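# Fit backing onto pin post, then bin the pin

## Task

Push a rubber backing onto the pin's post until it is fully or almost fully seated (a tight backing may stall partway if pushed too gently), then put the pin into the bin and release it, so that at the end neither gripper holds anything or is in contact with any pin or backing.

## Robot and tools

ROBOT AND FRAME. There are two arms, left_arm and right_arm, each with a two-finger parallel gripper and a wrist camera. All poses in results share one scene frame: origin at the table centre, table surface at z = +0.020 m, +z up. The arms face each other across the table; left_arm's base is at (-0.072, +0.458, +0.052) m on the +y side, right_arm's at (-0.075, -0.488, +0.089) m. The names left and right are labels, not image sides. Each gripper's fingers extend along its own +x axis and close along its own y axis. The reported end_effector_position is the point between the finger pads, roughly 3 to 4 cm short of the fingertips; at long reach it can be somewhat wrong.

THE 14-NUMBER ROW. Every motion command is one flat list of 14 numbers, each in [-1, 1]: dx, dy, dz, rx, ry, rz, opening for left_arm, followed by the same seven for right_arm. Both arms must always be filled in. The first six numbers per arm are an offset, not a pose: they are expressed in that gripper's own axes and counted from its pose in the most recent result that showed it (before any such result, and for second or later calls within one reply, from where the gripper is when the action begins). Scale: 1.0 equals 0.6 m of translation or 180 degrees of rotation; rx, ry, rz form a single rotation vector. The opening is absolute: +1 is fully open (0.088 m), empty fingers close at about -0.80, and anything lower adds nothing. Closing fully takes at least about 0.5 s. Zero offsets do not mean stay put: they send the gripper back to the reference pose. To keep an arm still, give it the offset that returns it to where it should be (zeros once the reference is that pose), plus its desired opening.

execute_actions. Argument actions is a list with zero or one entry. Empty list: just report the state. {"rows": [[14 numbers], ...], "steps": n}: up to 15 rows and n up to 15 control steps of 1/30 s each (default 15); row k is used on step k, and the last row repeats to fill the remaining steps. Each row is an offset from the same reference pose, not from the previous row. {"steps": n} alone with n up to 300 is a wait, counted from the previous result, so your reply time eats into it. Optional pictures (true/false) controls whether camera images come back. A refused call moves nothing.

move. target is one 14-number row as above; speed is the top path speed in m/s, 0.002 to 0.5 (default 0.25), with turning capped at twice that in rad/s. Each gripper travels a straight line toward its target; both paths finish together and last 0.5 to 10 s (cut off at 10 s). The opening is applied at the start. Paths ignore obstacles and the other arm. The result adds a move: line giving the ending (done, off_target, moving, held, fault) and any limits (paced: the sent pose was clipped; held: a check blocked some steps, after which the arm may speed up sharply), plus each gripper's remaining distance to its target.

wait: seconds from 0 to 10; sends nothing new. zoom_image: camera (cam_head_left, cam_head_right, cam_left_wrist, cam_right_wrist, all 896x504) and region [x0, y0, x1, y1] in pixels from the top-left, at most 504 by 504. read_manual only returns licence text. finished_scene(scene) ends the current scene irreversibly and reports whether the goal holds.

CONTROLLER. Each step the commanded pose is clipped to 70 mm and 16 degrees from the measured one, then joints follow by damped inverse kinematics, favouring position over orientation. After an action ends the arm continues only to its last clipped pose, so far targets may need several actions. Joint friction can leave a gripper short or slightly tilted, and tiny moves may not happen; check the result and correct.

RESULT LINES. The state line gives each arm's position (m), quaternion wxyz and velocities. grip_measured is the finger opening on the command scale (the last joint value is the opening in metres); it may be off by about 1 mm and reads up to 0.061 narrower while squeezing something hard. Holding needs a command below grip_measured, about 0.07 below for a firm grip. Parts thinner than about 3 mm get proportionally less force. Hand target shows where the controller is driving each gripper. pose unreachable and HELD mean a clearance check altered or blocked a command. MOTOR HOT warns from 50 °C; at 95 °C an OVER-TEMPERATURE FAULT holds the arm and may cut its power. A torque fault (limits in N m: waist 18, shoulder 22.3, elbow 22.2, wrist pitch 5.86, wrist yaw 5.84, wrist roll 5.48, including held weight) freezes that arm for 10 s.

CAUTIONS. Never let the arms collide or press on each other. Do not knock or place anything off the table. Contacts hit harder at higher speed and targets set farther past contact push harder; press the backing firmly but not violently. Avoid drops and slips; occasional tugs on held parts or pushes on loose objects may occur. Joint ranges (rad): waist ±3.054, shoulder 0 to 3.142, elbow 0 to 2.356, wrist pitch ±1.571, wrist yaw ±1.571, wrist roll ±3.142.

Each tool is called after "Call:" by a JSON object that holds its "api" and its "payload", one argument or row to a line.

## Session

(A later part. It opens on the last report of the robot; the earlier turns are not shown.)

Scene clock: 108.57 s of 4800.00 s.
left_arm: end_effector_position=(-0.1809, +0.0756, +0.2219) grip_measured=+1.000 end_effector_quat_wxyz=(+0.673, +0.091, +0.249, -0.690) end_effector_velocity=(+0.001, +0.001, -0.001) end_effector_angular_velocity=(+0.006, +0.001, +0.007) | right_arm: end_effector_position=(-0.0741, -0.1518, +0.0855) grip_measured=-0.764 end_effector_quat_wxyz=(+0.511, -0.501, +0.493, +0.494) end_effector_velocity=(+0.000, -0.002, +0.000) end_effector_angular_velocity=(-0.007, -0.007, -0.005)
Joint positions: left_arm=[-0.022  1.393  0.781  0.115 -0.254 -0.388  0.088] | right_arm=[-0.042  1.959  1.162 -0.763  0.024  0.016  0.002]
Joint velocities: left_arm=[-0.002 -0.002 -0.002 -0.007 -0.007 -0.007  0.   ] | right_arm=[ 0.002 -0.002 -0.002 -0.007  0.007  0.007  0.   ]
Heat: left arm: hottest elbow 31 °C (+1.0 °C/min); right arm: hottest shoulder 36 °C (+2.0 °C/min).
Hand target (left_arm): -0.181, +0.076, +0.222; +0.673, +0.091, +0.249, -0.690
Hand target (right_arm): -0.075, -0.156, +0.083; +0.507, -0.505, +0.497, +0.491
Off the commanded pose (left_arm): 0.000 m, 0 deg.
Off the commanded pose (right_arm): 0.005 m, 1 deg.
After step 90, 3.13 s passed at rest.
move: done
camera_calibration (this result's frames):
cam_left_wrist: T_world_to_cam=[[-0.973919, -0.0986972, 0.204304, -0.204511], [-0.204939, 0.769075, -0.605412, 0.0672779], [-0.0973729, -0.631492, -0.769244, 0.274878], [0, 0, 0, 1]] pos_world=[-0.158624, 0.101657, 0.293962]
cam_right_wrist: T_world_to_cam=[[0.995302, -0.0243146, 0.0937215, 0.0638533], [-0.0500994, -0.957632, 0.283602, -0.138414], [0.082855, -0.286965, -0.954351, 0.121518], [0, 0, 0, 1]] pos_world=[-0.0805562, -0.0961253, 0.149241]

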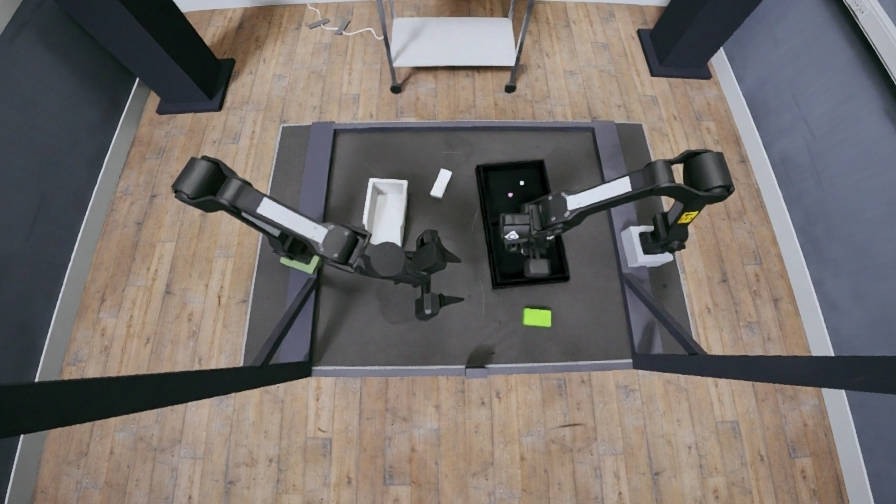

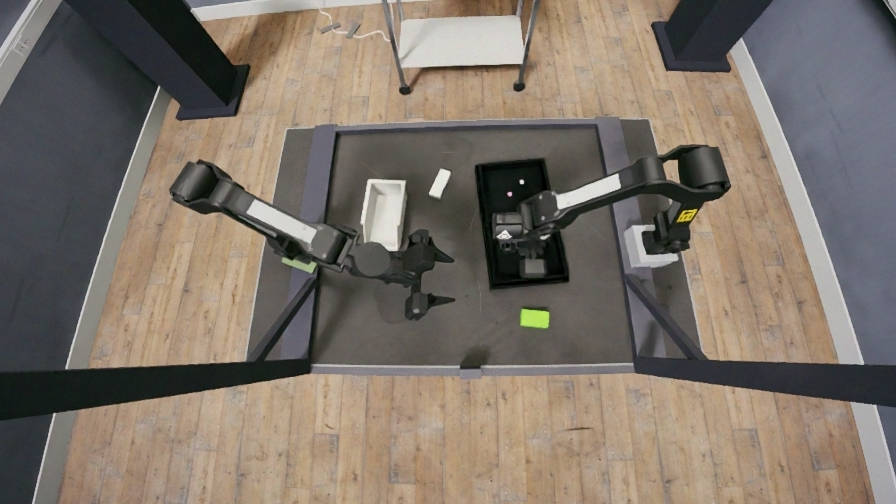

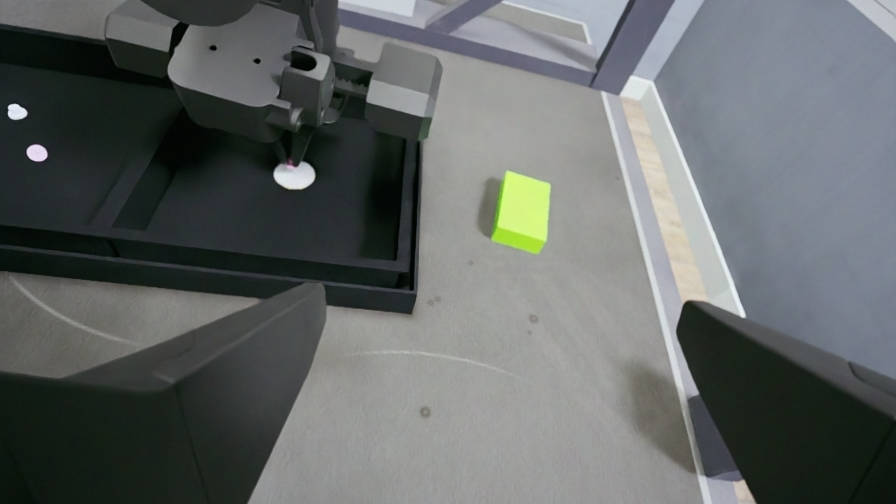

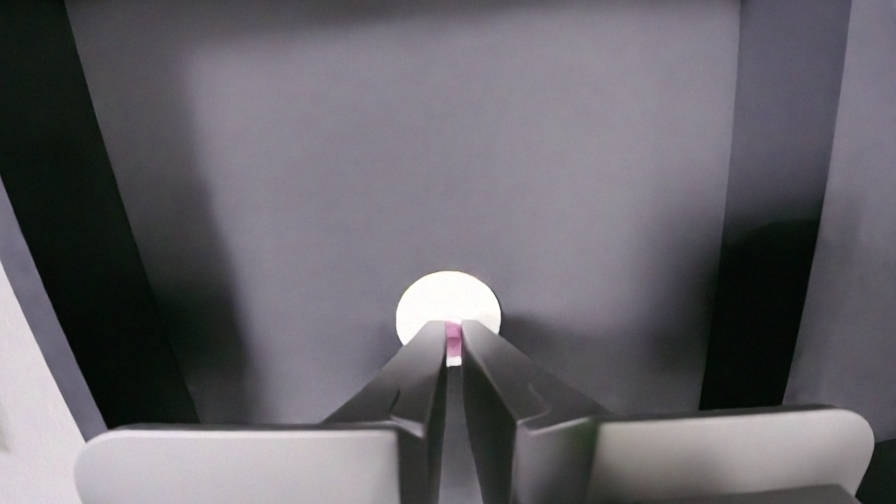

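Call:
{"api": "move", "payload": {
  "target": [0,0,0,0,0,0,1,0.005,0.0015,-0.010,0,0.005,0,-0.85],
  "speed": 0.02
}}

Call:
{"api": "zoom_image", "payload": {
  "camera": "cam_right_wrist",
  "region": [380,230,520,370]
}}

Call:
{"api": "zoom_image", "payload": {
  "camera": "cam_left_wrist",
  "region": [265,140,325,200]
}}

Scene clock: 112.27 s of 4800.00 s.
left_arm: end_effector_position=(-0.1809, +0.0756, +0.2219) grip_measured=+1.000 end_effector_quat_wxyz=(+0.673, +0.091, +0.249, -0.690) end_effector_velocity=(-0.001, +0.002, -0.006) end_effector_angular_velocity=(+0.017, -0.009, -0.012) | right_arm: end_effector_position=(-0.0741, -0.1543, +0.0841) grip_measured=-0.764 end_effector_quat_wxyz=(+0.509, -0.503, +0.495, +0.492) end_effector_velocity=(-0.002, -0.004, -0.001) end_effector_angular_velocity=(-0.013, +0.022, +0.005)
Joint positions: left_arm=[-0.022  1.393  0.781  0.115 -0.254 -0.388  0.088] | right_arm=[-0.042  1.959  1.155 -0.763  0.024  0.016  0.002]
Joint velocities: left_arm=[-0.002  0.002 -0.007 -0.007  0.007  0.007  0.   ] | right_arm=[-0.002 -0.002 -0.007 -0.007 -0.022 -0.007 -0.   ]
Heat: left arm: hottest elbow 31 °C (+1.0 °C/min); right arm: hottest shoulder 36 °C (+2.0 °C/min).
Hand target (left_arm): -0.181, +0.076, +0.222; +0.673, +0.091, +0.249, -0.690
Hand target (right_arm): -0.075, -0.158, +0.082; +0.507, -0.505, +0.497, +0.490
Off the commanded pose (left_arm): 0.000 m, 0 deg.
Off the commanded pose (right_arm): 0.004 m, 1 deg.
move: done
camera_calibration (this result's frames):
cam_left_wrist: T_world_to_cam=[[-0.973919, -0.0986972, 0.204304, -0.204511], [-0.204939, 0.769075, -0.605412, 0.0672779], [-0.0973729, -0.631492, -0.769244, 0.274878], [0, 0, 0, 1]] pos_world=[-0.158624, 0.101657, 0.293962]
cam_right_wrist: T_world_to_cam=[[0.995288, -0.0240507, 0.0939339, 0.0639375], [-0.0504777, -0.955646, 0.29016, -0.140583], [0.082789, -0.293534, -0.952357, 0.118227], [0, 0, 0, 1]] pos_world=[-0.0805204, -0.098106, 0.14738]

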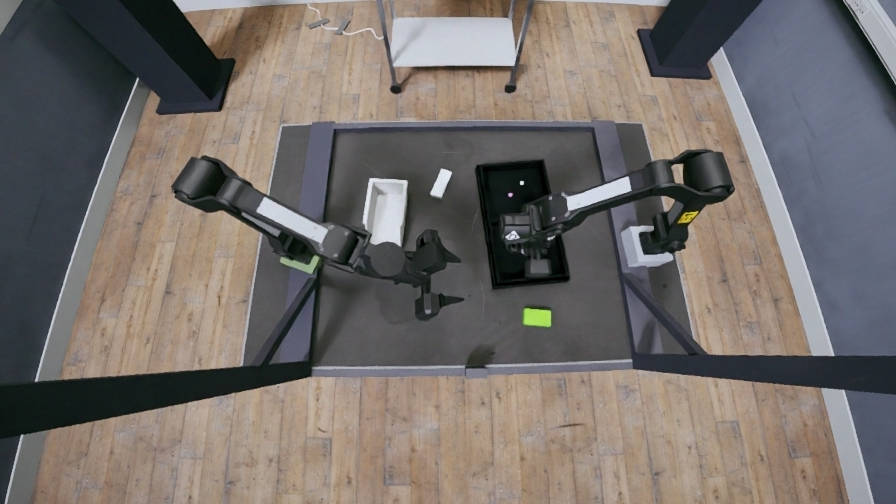

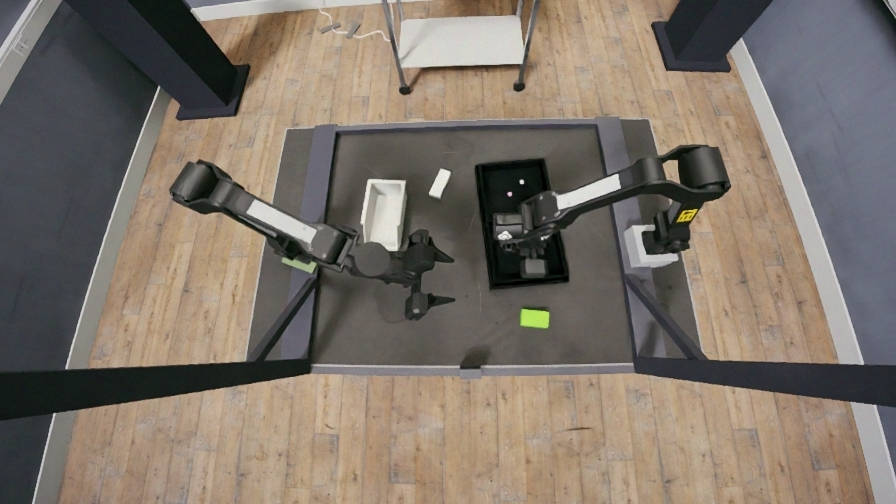

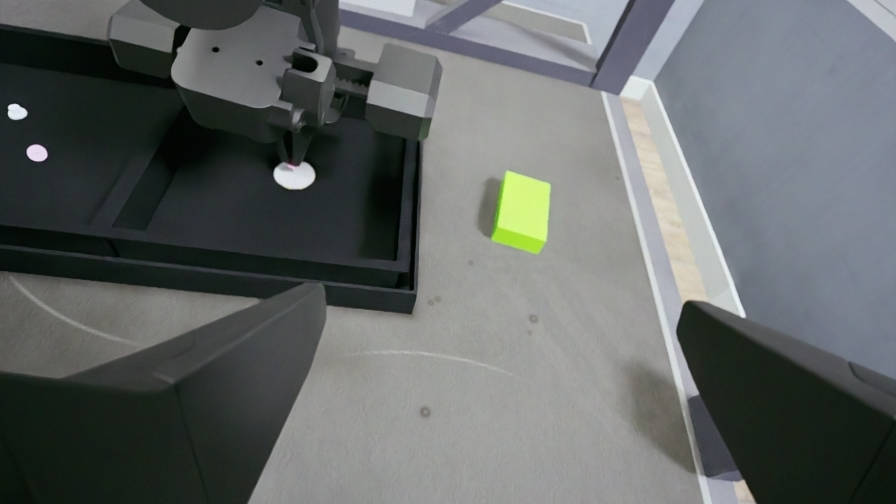

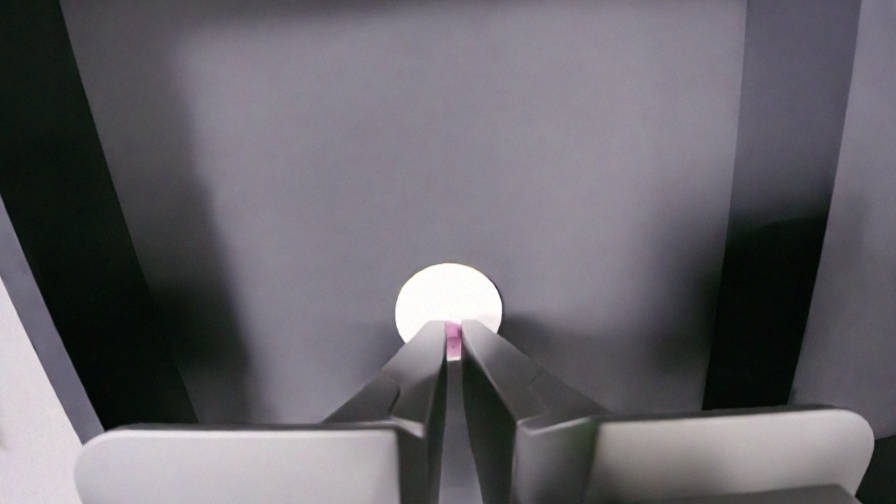

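Region (380, 230, 520, 370) of cam_right_wrist's 896x504 image, scaled by 3.600, with more detail than that image has.

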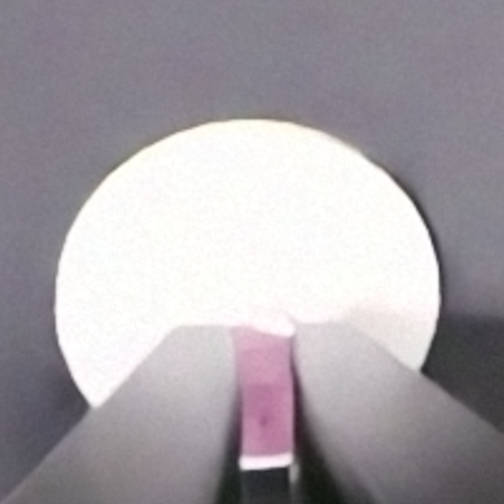

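Region (265, 140, 325, 200) of cam_left_wrist's 896x504 image, scaled by 8.400, with more detail than that image has.

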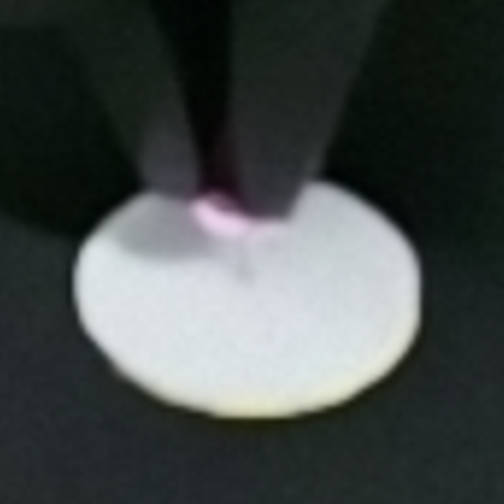

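Call:
{"api": "move", "payload": {
  "target": [0,0,0,0,0,0,1,0.016,0.0015,-0.005,0,0.004,0,-0.85],
  "speed": 0.01
}}

Call:
{"api": "zoom_image", "payload": {
  "camera": "cam_right_wrist",
  "region": [380,230,520,370]
}}

Call:
{"api": "zoom_image", "payload": {
  "camera": "cam_left_wrist",
  "region": [265,140,325,200]
}}

Scene clock: 117.40 s of 4800.00 s.
left_arm: end_effector_position=(-0.1809, +0.0756, +0.2219) grip_measured=+1.000 end_effector_quat_wxyz=(+0.673, +0.091, +0.249, -0.690) end_effector_velocity=(-0.001, +0.003, -0.004) end_effector_angular_velocity=(+0.014, +0.018, +0.001) | right_arm: end_effector_position=(-0.0741, -0.1529, +0.0811) grip_measured=-0.764 end_effector_quat_wxyz=(+0.511, -0.501, +0.493, +0.494) end_effector_velocity=(+0.001, -0.002, +0.000) end_effector_angular_velocity=(-0.008, +0.007, +0.000)
Joint positions: left_arm=[-0.022  1.393  0.781  0.115 -0.254 -0.388  0.088] | right_arm=[-0.042  1.964  1.148 -0.743  0.024  0.017  0.002]
Joint velocities: left_arm=[-0.002 -0.002 -0.007 -0.007  0.007 -0.022  0.   ] | right_arm=[-0.007 -0.002 -0.002 -0.007 -0.007 -0.007 -0.   ]
Heat: left arm: hottest elbow 31 °C (+1.0 °C/min); right arm: hottest shoulder 36 °C (+1.0 °C/min).
Hand target (left_arm): -0.181, +0.076, +0.222; +0.673, +0.091, +0.249, -0.690
Hand target (right_arm): -0.075, -0.157, +0.075; +0.506, -0.506, +0.499, +0.489
Off the commanded pose (left_arm): 0.000 m, 0 deg.
Off the commanded pose (right_arm): 0.008 m, 1 deg.
After step 90, 0.93 s passed at rest.
move: done
camera_calibration (this result's frames):
cam_left_wrist: T_world_to_cam=[[-0.973919, -0.0986972, 0.204304, -0.204511], [-0.204939, 0.769075, -0.605412, 0.0672779], [-0.0973729, -0.631492, -0.769244, 0.274878], [0, 0, 0, 1]] pos_world=[-0.158624, 0.101657, 0.293962]
cam_right_wrist: T_world_to_cam=[[0.995284, -0.0251826, 0.0936761, 0.0641087], [-0.0508252, -0.957923, 0.282489, -0.138177], [0.0826206, -0.285918, -0.954686, 0.11711], [0, 0, 0, 1]] pos_world=[-0.0805049, -0.0972648, 0.144831]

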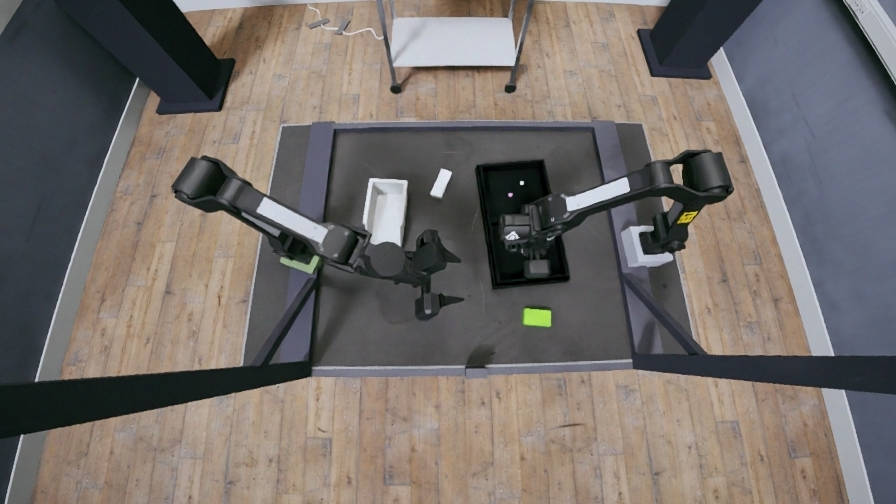

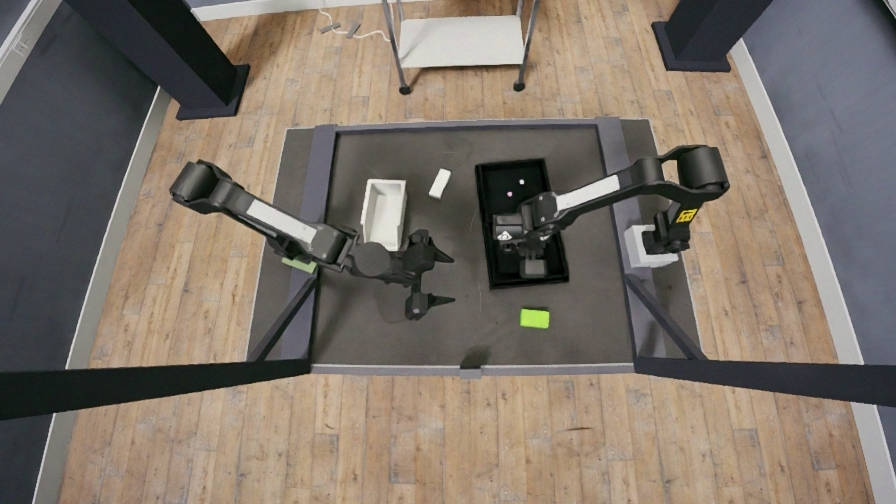

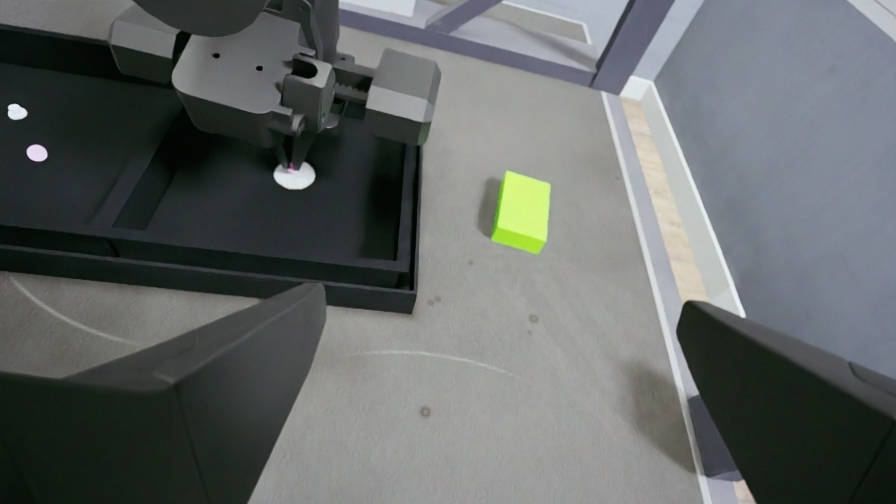

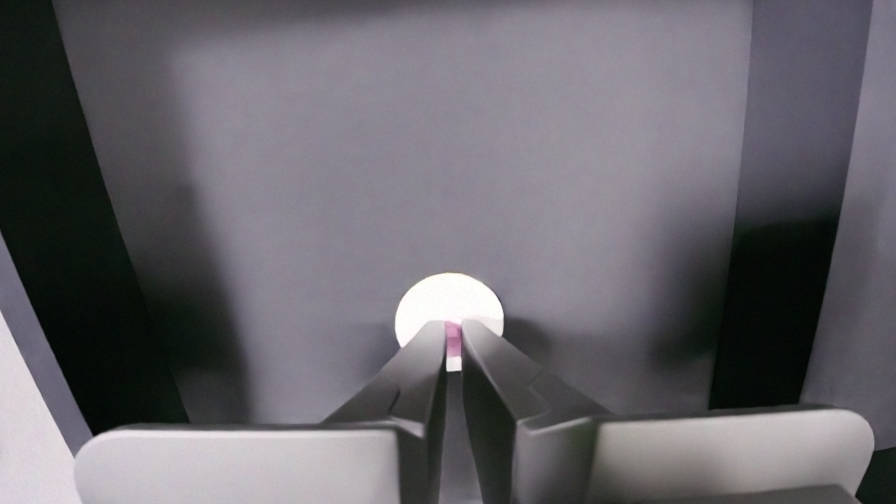

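Region (380, 230, 520, 370) of cam_right_wrist's 896x504 image, scaled by 3.600, with more detail than that image has.

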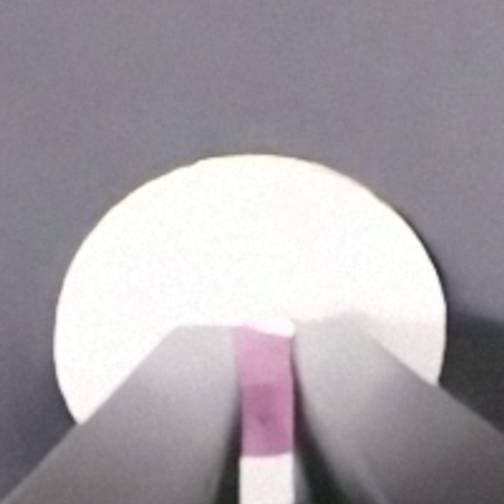

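Region (265, 140, 325, 200) of cam_left_wrist's 896x504 image, scaled by 8.400, with more detail than that image has.

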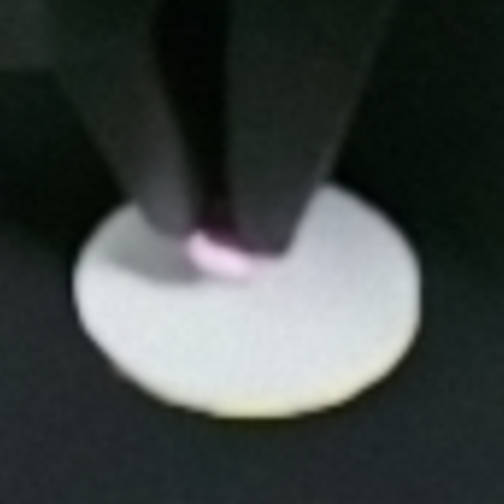

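Call:
{"api": "move", "payload": {
  "target": [0,0,0,0,0,0,1,0.008,0.0015,-0.011,0,0.007,0,-0.85],
  "speed": 0.01
}}

Call:
{"api": "zoom_image", "payload": {
  "camera": "cam_right_wrist",
  "region": [380,230,520,370]
}}

Call:
{"api": "zoom_image", "payload": {
  "camera": "cam_left_wrist",
  "region": [265,140,325,200]
}}

Scene clock: 123.43 s of 4800.00 s.
left_arm: end_effector_position=(-0.1809, +0.0756, +0.2219) grip_measured=+1.000 end_effector_quat_wxyz=(+0.673, +0.091, +0.249, -0.690) end_effector_velocity=(+0.003, +0.001, -0.001) end_effector_angular_velocity=(+0.004, -0.006, +0.020) | right_arm: end_effector_position=(-0.0741, -0.1550, +0.0796) grip_measured=-0.764 end_effector_quat_wxyz=(+0.510, -0.502, +0.495, +0.493) end_effector_velocity=(+0.002, -0.004, -0.001) end_effector_angular_velocity=(-0.012, -0.007, -0.010)
Joint positions: left_arm=[-0.022  1.393  0.781  0.115 -0.254 -0.388  0.088] | right_arm=[-0.042  1.965  1.142 -0.743  0.024  0.017  0.002]
Joint velocities: left_arm=[-0.002 -0.002 -0.002 -0.007 -0.022 -0.007  0.   ] | right_arm=[-0.002 -0.002 -0.007 -0.007  0.007  0.007 -0.   ]
Heat: left arm: hottest elbow 31 °C (+1.0 °C/min); right arm: hottest shoulder 36 °C (+1.0 °C/min).
Hand target (left_arm): -0.181, +0.076, +0.222; +0.673, +0.091, +0.249, -0.690
Hand target (right_arm): -0.075, -0.159, +0.076; +0.506, -0.506, +0.499, +0.489
Off the commanded pose (left_arm): 0.000 m, 0 deg.
Off the commanded pose (right_arm): 0.006 m, 1 deg.
After step 100, 1.37 s passed at rest.
move: done
camera_calibration (this result's frames):
cam_left_wrist: T_world_to_cam=[[-0.973919, -0.0986972, 0.204304, -0.204511], [-0.204939, 0.769075, -0.605412, 0.0672779], [-0.0973729, -0.631492, -0.769244, 0.274878], [0, 0, 0, 1]] pos_world=[-0.158624, 0.101657, 0.293962]
cam_right_wrist: T_world_to_cam=[[0.995271, -0.0250265, 0.0938572, 0.064184], [-0.051201, -0.956274, 0.287955, -0.139947], [0.0825467, -0.291399, -0.953033, 0.114182], [0, 0, 0, 1]] pos_world=[-0.0804713, -0.0989493, 0.143094]

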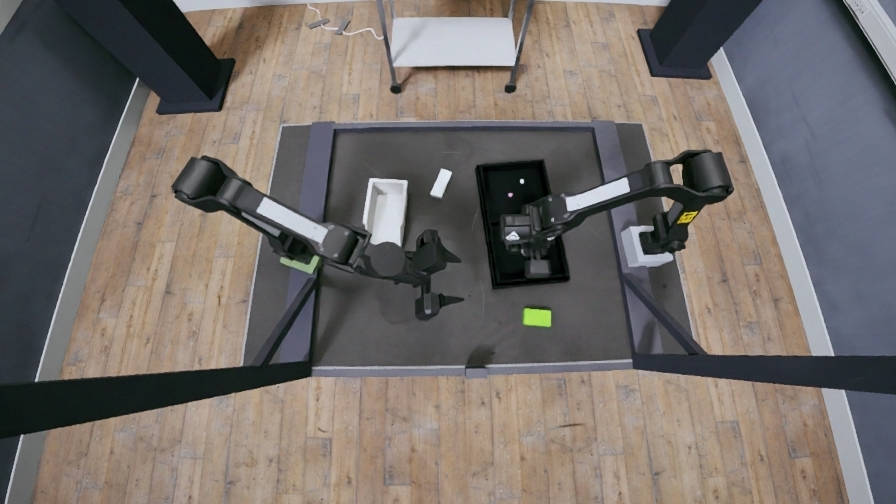

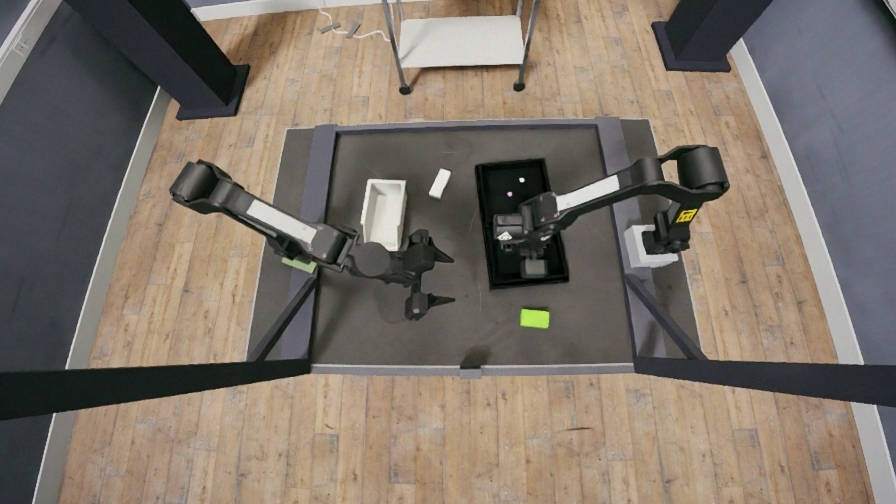

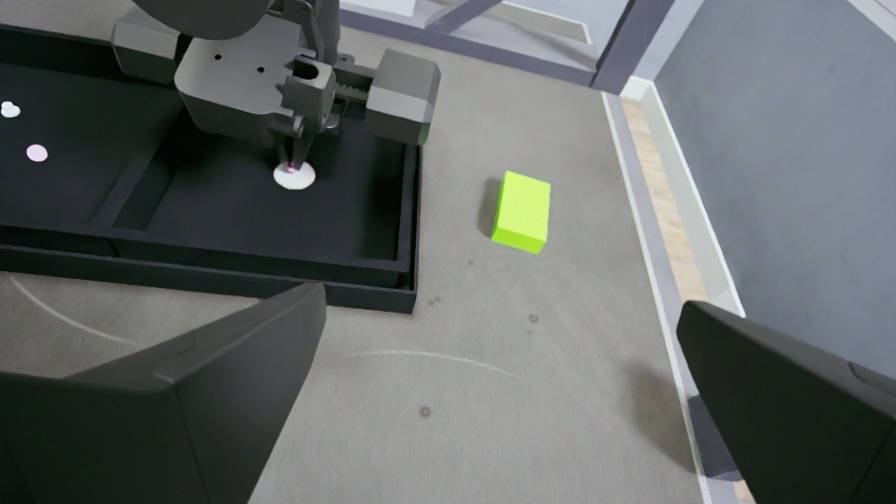

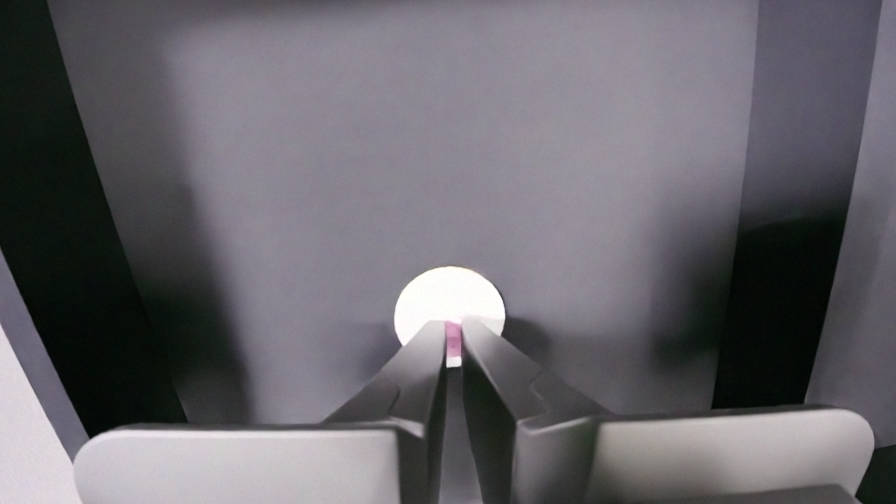

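Region (380, 230, 520, 370) of cam_right_wrist's 896x504 image, scaled by 3.600, with more detail than that image has.

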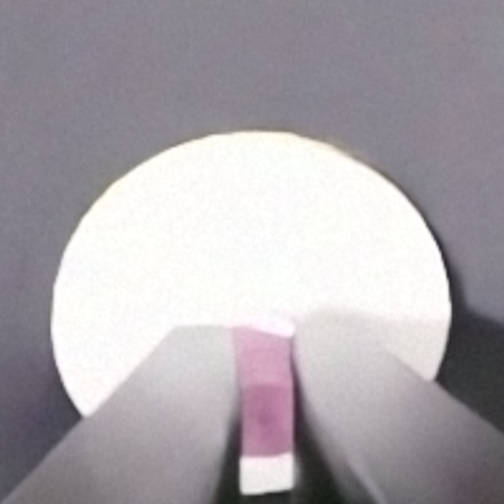

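Region (265, 140, 325, 200) of cam_left_wrist's 896x504 image, scaled by 8.400, with more detail than that image has.

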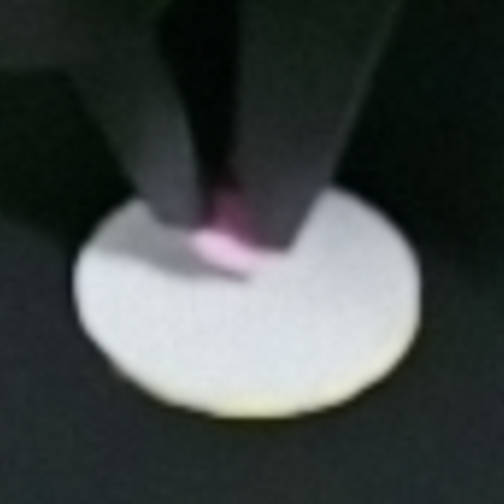

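Call:
{"api": "move", "payload": {
  "target": [0,0,0,0,0,0,1,0.013,0.0015,-0.007,0,0.007,0,-0.85],
  "speed": 0.01
}}

Call:
{"api": "zoom_image", "payload": {
  "camera": "cam_right_wrist",
  "region": [380,230,520,370]
}}

Call:
{"api": "zoom_image", "payload": {
  "camera": "cam_left_wrist",
  "region": [265,140,325,200]
}}

Scene clock: 129.10 s of 4800.00 s.
left_arm: end_effector_position=(-0.1809, +0.0756, +0.2219) grip_measured=+1.000 end_effector_quat_wxyz=(+0.673, +0.091, +0.249, -0.690) end_effector_velocity=(-0.002, +0.000, +0.001) end_effector_angular_velocity=(-0.005, +0.012, -0.006) | right_arm: end_effector_position=(-0.0741, -0.1549, +0.0784) grip_measured=-0.764 end_effector_quat_wxyz=(+0.510, -0.502, +0.495, +0.493) end_effector_velocity=(+0.002, -0.005, +0.000) end_effector_angular_velocity=(-0.022, -0.008, +0.005)
Joint positions: left_arm=[-0.022  1.393  0.781  0.115 -0.254 -0.388  0.088] | right_arm=[-0.042  1.969  1.142 -0.739  0.024  0.017  0.002]
Joint velocities: left_arm=[-0.002 -0.002 -0.002  0.007  0.007 -0.007  0.   ] | right_arm=[-0.002 -0.002 -0.002 -0.022  0.007 -0.007 -0.   ]
Heat: left arm: hottest elbow 31 °C (+1.0 °C/min); right arm: hottest shoulder 36 °C (+1.0 °C/min).
Hand target (left_arm): -0.181, +0.076, +0.222; +0.673, +0.091, +0.249, -0.690
Hand target (right_arm): -0.075, -0.159, +0.072; +0.505, -0.507, +0.500, +0.487
Off the commanded pose (left_arm): 0.000 m, 0 deg.
Off the commanded pose (right_arm): 0.008 m, 1 deg.
After step 90, 1.37 s passed at rest.
move: done
camera_calibration (this result's frames):
cam_left_wrist: T_world_to_cam=[[-0.973919, -0.0986972, 0.204304, -0.204511], [-0.204939, 0.769075, -0.605412, 0.0672779], [-0.0973729, -0.631492, -0.769244, 0.274878], [0, 0, 0, 1]] pos_world=[-0.158624, 0.101657, 0.293962]
cam_right_wrist: T_world_to_cam=[[0.99527, -0.0249191, 0.093894, 0.0643202], [-0.0512034, -0.955944, 0.289049, -0.139524], [0.0825546, -0.292489, -0.952699, 0.112803], [0, 0, 0, 1]] pos_world=[-0.0804725, -0.0987811, 0.141757]

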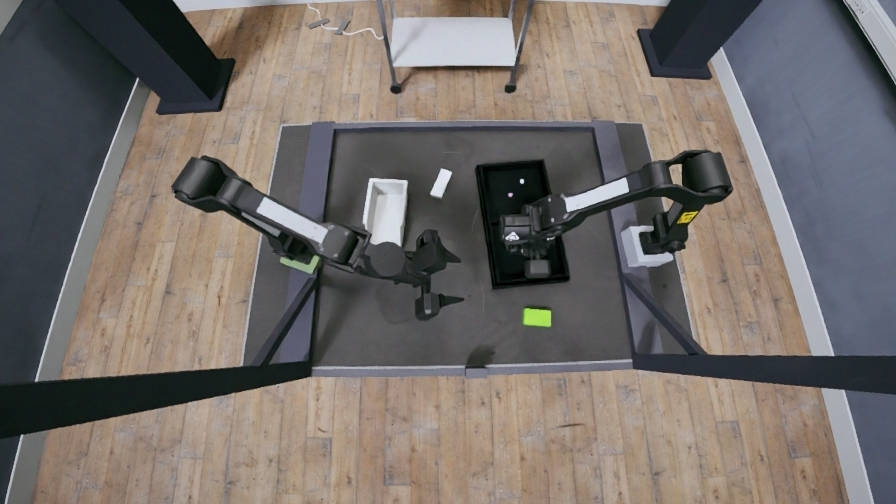

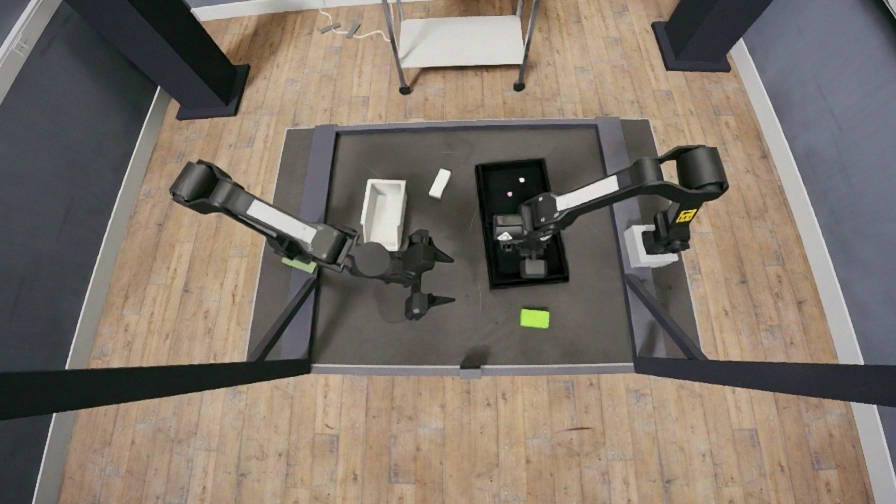

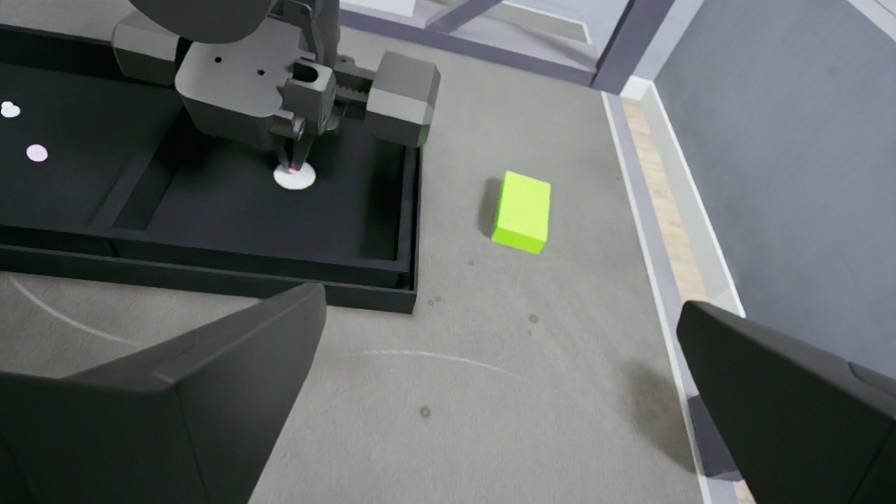

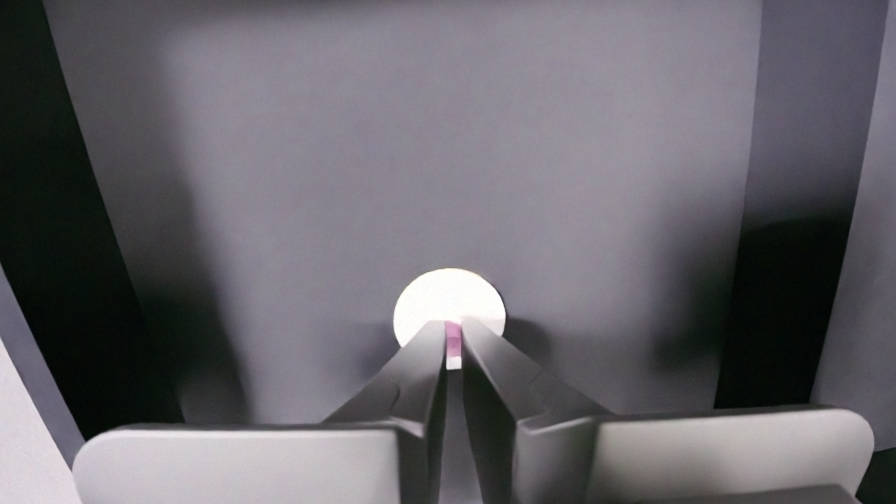

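Region (380, 230, 520, 370) of cam_right_wrist's 896x504 image, scaled by 3.600, with more detail than that image has.

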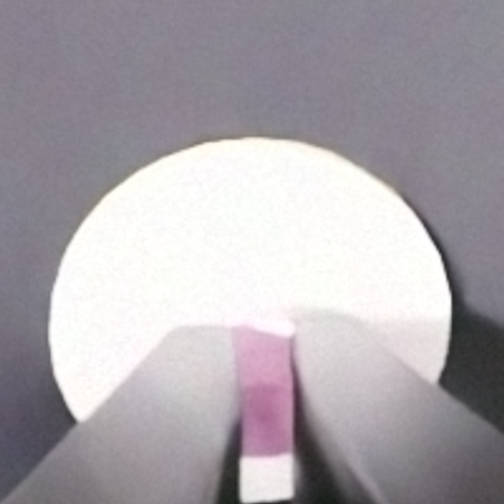

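Region (265, 140, 325, 200) of cam_left_wrist's 896x504 image, scaled by 8.400, with more detail than that image has.

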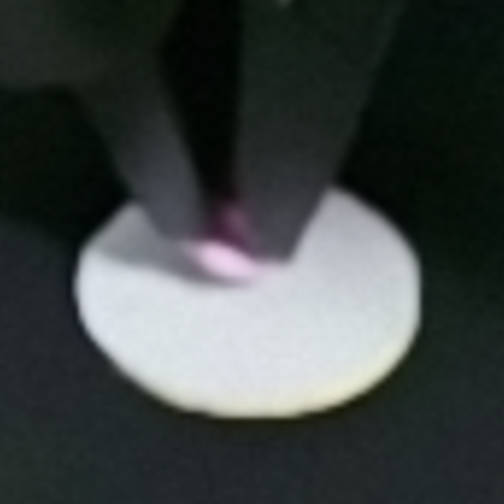

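Continue down.

Call:
{"api": "move", "payload": {
  "target": [0,0,0,0,0,0,1,0.018,0.0015,-0.008,0,0.008,0,-0.85],
  "speed": 0.01
}}

Call:
{"api": "zoom_image", "payload": {
  "camera": "cam_right_wrist",
  "region": [380,230,520,370]
}}

Call:
{"api": "zoom_image", "payload": {
  "camera": "cam_left_wrist",
  "region": [265,140,325,200]
}}

Scene clock: 134.37 s of 4800.00 s.
left_arm: end_effector_position=(-0.1809, +0.0756, +0.2219) grip_measured=+1.000 end_effector_quat_wxyz=(+0.673, +0.091, +0.249, -0.690) end_effector_velocity=(-0.001, +0.003, -0.004) end_effector_angular_velocity=(+0.021, -0.011, -0.012) | right_arm: end_effector_position=(-0.0741, -0.1540, +0.0762) grip_measured=-0.764 end_effector_quat_wxyz=(+0.510, -0.502, +0.495, +0.493) end_effector_velocity=(-0.000, +0.002, -0.000) end_effector_angular_velocity=(+0.007, +0.007, +0.005)
Joint positions: left_arm=[-0.022  1.393  0.781  0.115 -0.254 -0.388  0.088] | right_arm=[-0.042  1.975  1.141 -0.731  0.024  0.018  0.002]
Joint velocities: left_arm=[-0.002 -0.002 -0.002 -0.022  0.007  0.007  0.   ] | right_arm=[-0.002  0.002  0.002  0.007 -0.007 -0.007 -0.   ]
Heat: left arm: hottest elbow 31 °C (+1.0 °C/min); right arm: hottest shoulder 36 °C (+1.0 °C/min).
Hand target (left_arm): -0.181, +0.076, +0.222; +0.673, +0.091, +0.249, -0.690
Hand target (right_arm): -0.075, -0.160, +0.068; +0.504, -0.508, +0.502, +0.486
Off the commanded pose (left_arm): 0.000 m, 0 deg.
Off the commanded pose (right_arm): 0.010 m, 2 deg.
After step 90, 0.80 s passed at rest.
move: off_target (right_arm)
camera_calibration (this result's frames):
cam_left_wrist: T_world_to_cam=[[-0.973919, -0.0986972, 0.204304, -0.204511], [-0.204939, 0.769075, -0.605412, 0.0672779], [-0.0973729, -0.631492, -0.769244, 0.274878], [0, 0, 0, 1]] pos_world=[-0.158624, 0.101657, 0.293962]
cam_right_wrist: T_world_to_cam=[[0.995262, -0.0254427, 0.0938423, 0.0644767], [-0.0515642, -0.956367, 0.287582, -0.138021], [0.0824308, -0.291058, -0.953148, 0.111228], [0, 0, 0, 1]] pos_world=[-0.0804567, -0.0979843, 0.139658]

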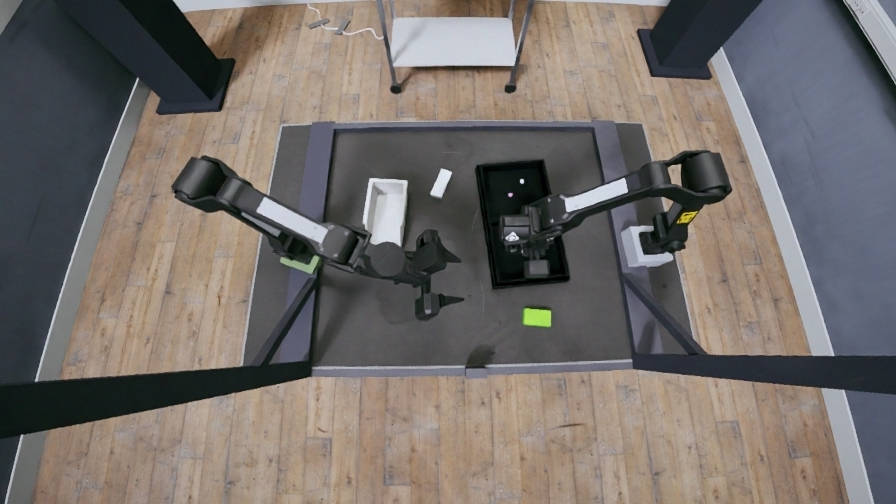

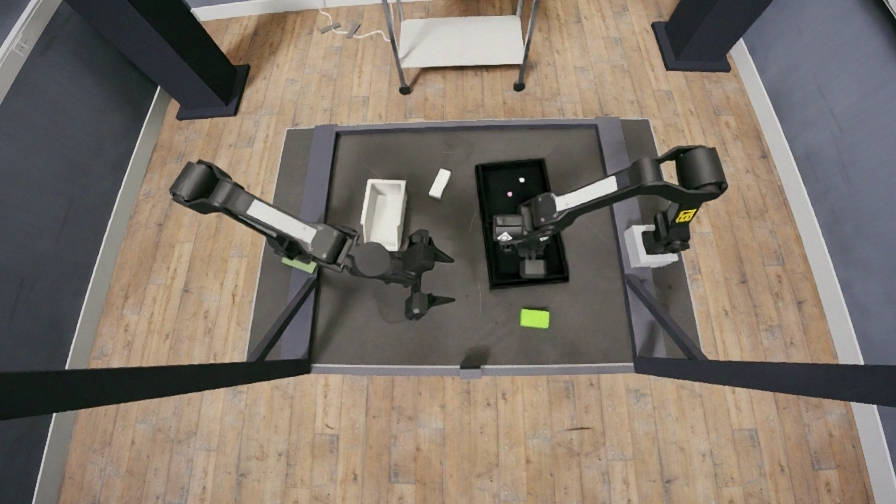

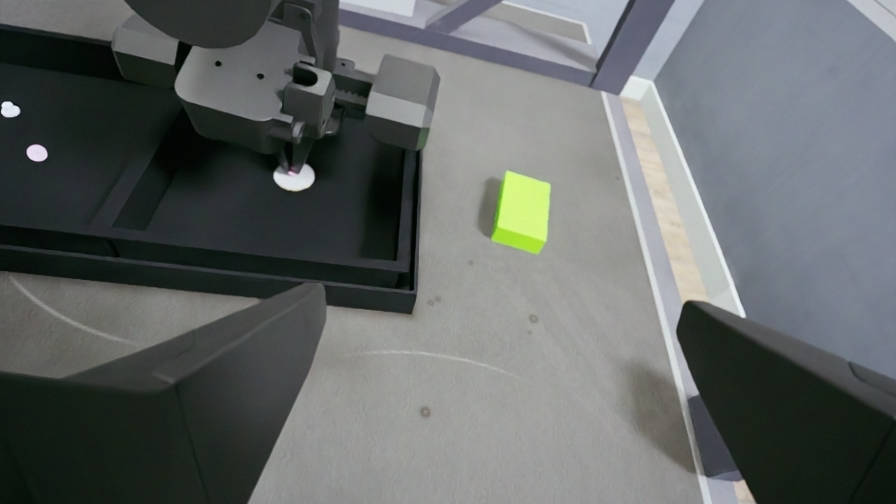

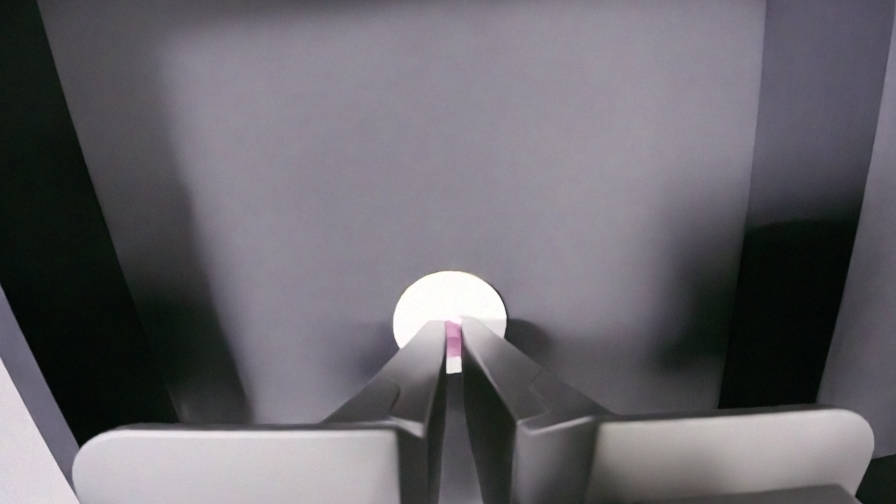

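Region (380, 230, 520, 370) of cam_right_wrist's 896x504 image, scaled by 3.600, with more detail than that image has.

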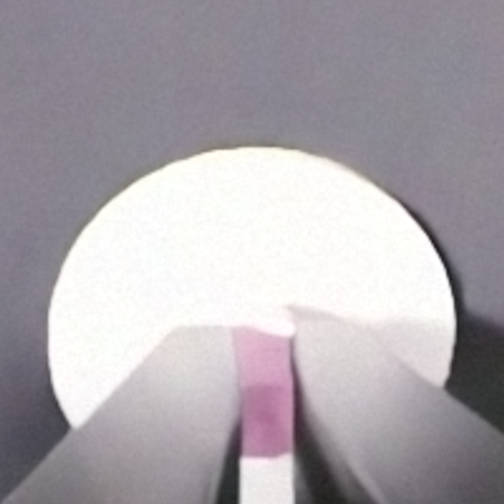

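Region (265, 140, 325, 200) of cam_left_wrist's 896x504 image, scaled by 8.400, with more detail than that image has.

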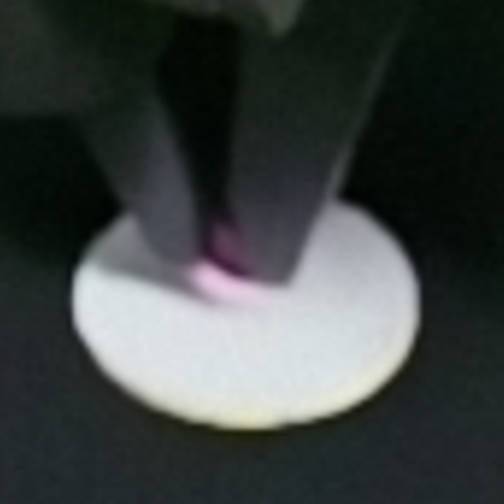

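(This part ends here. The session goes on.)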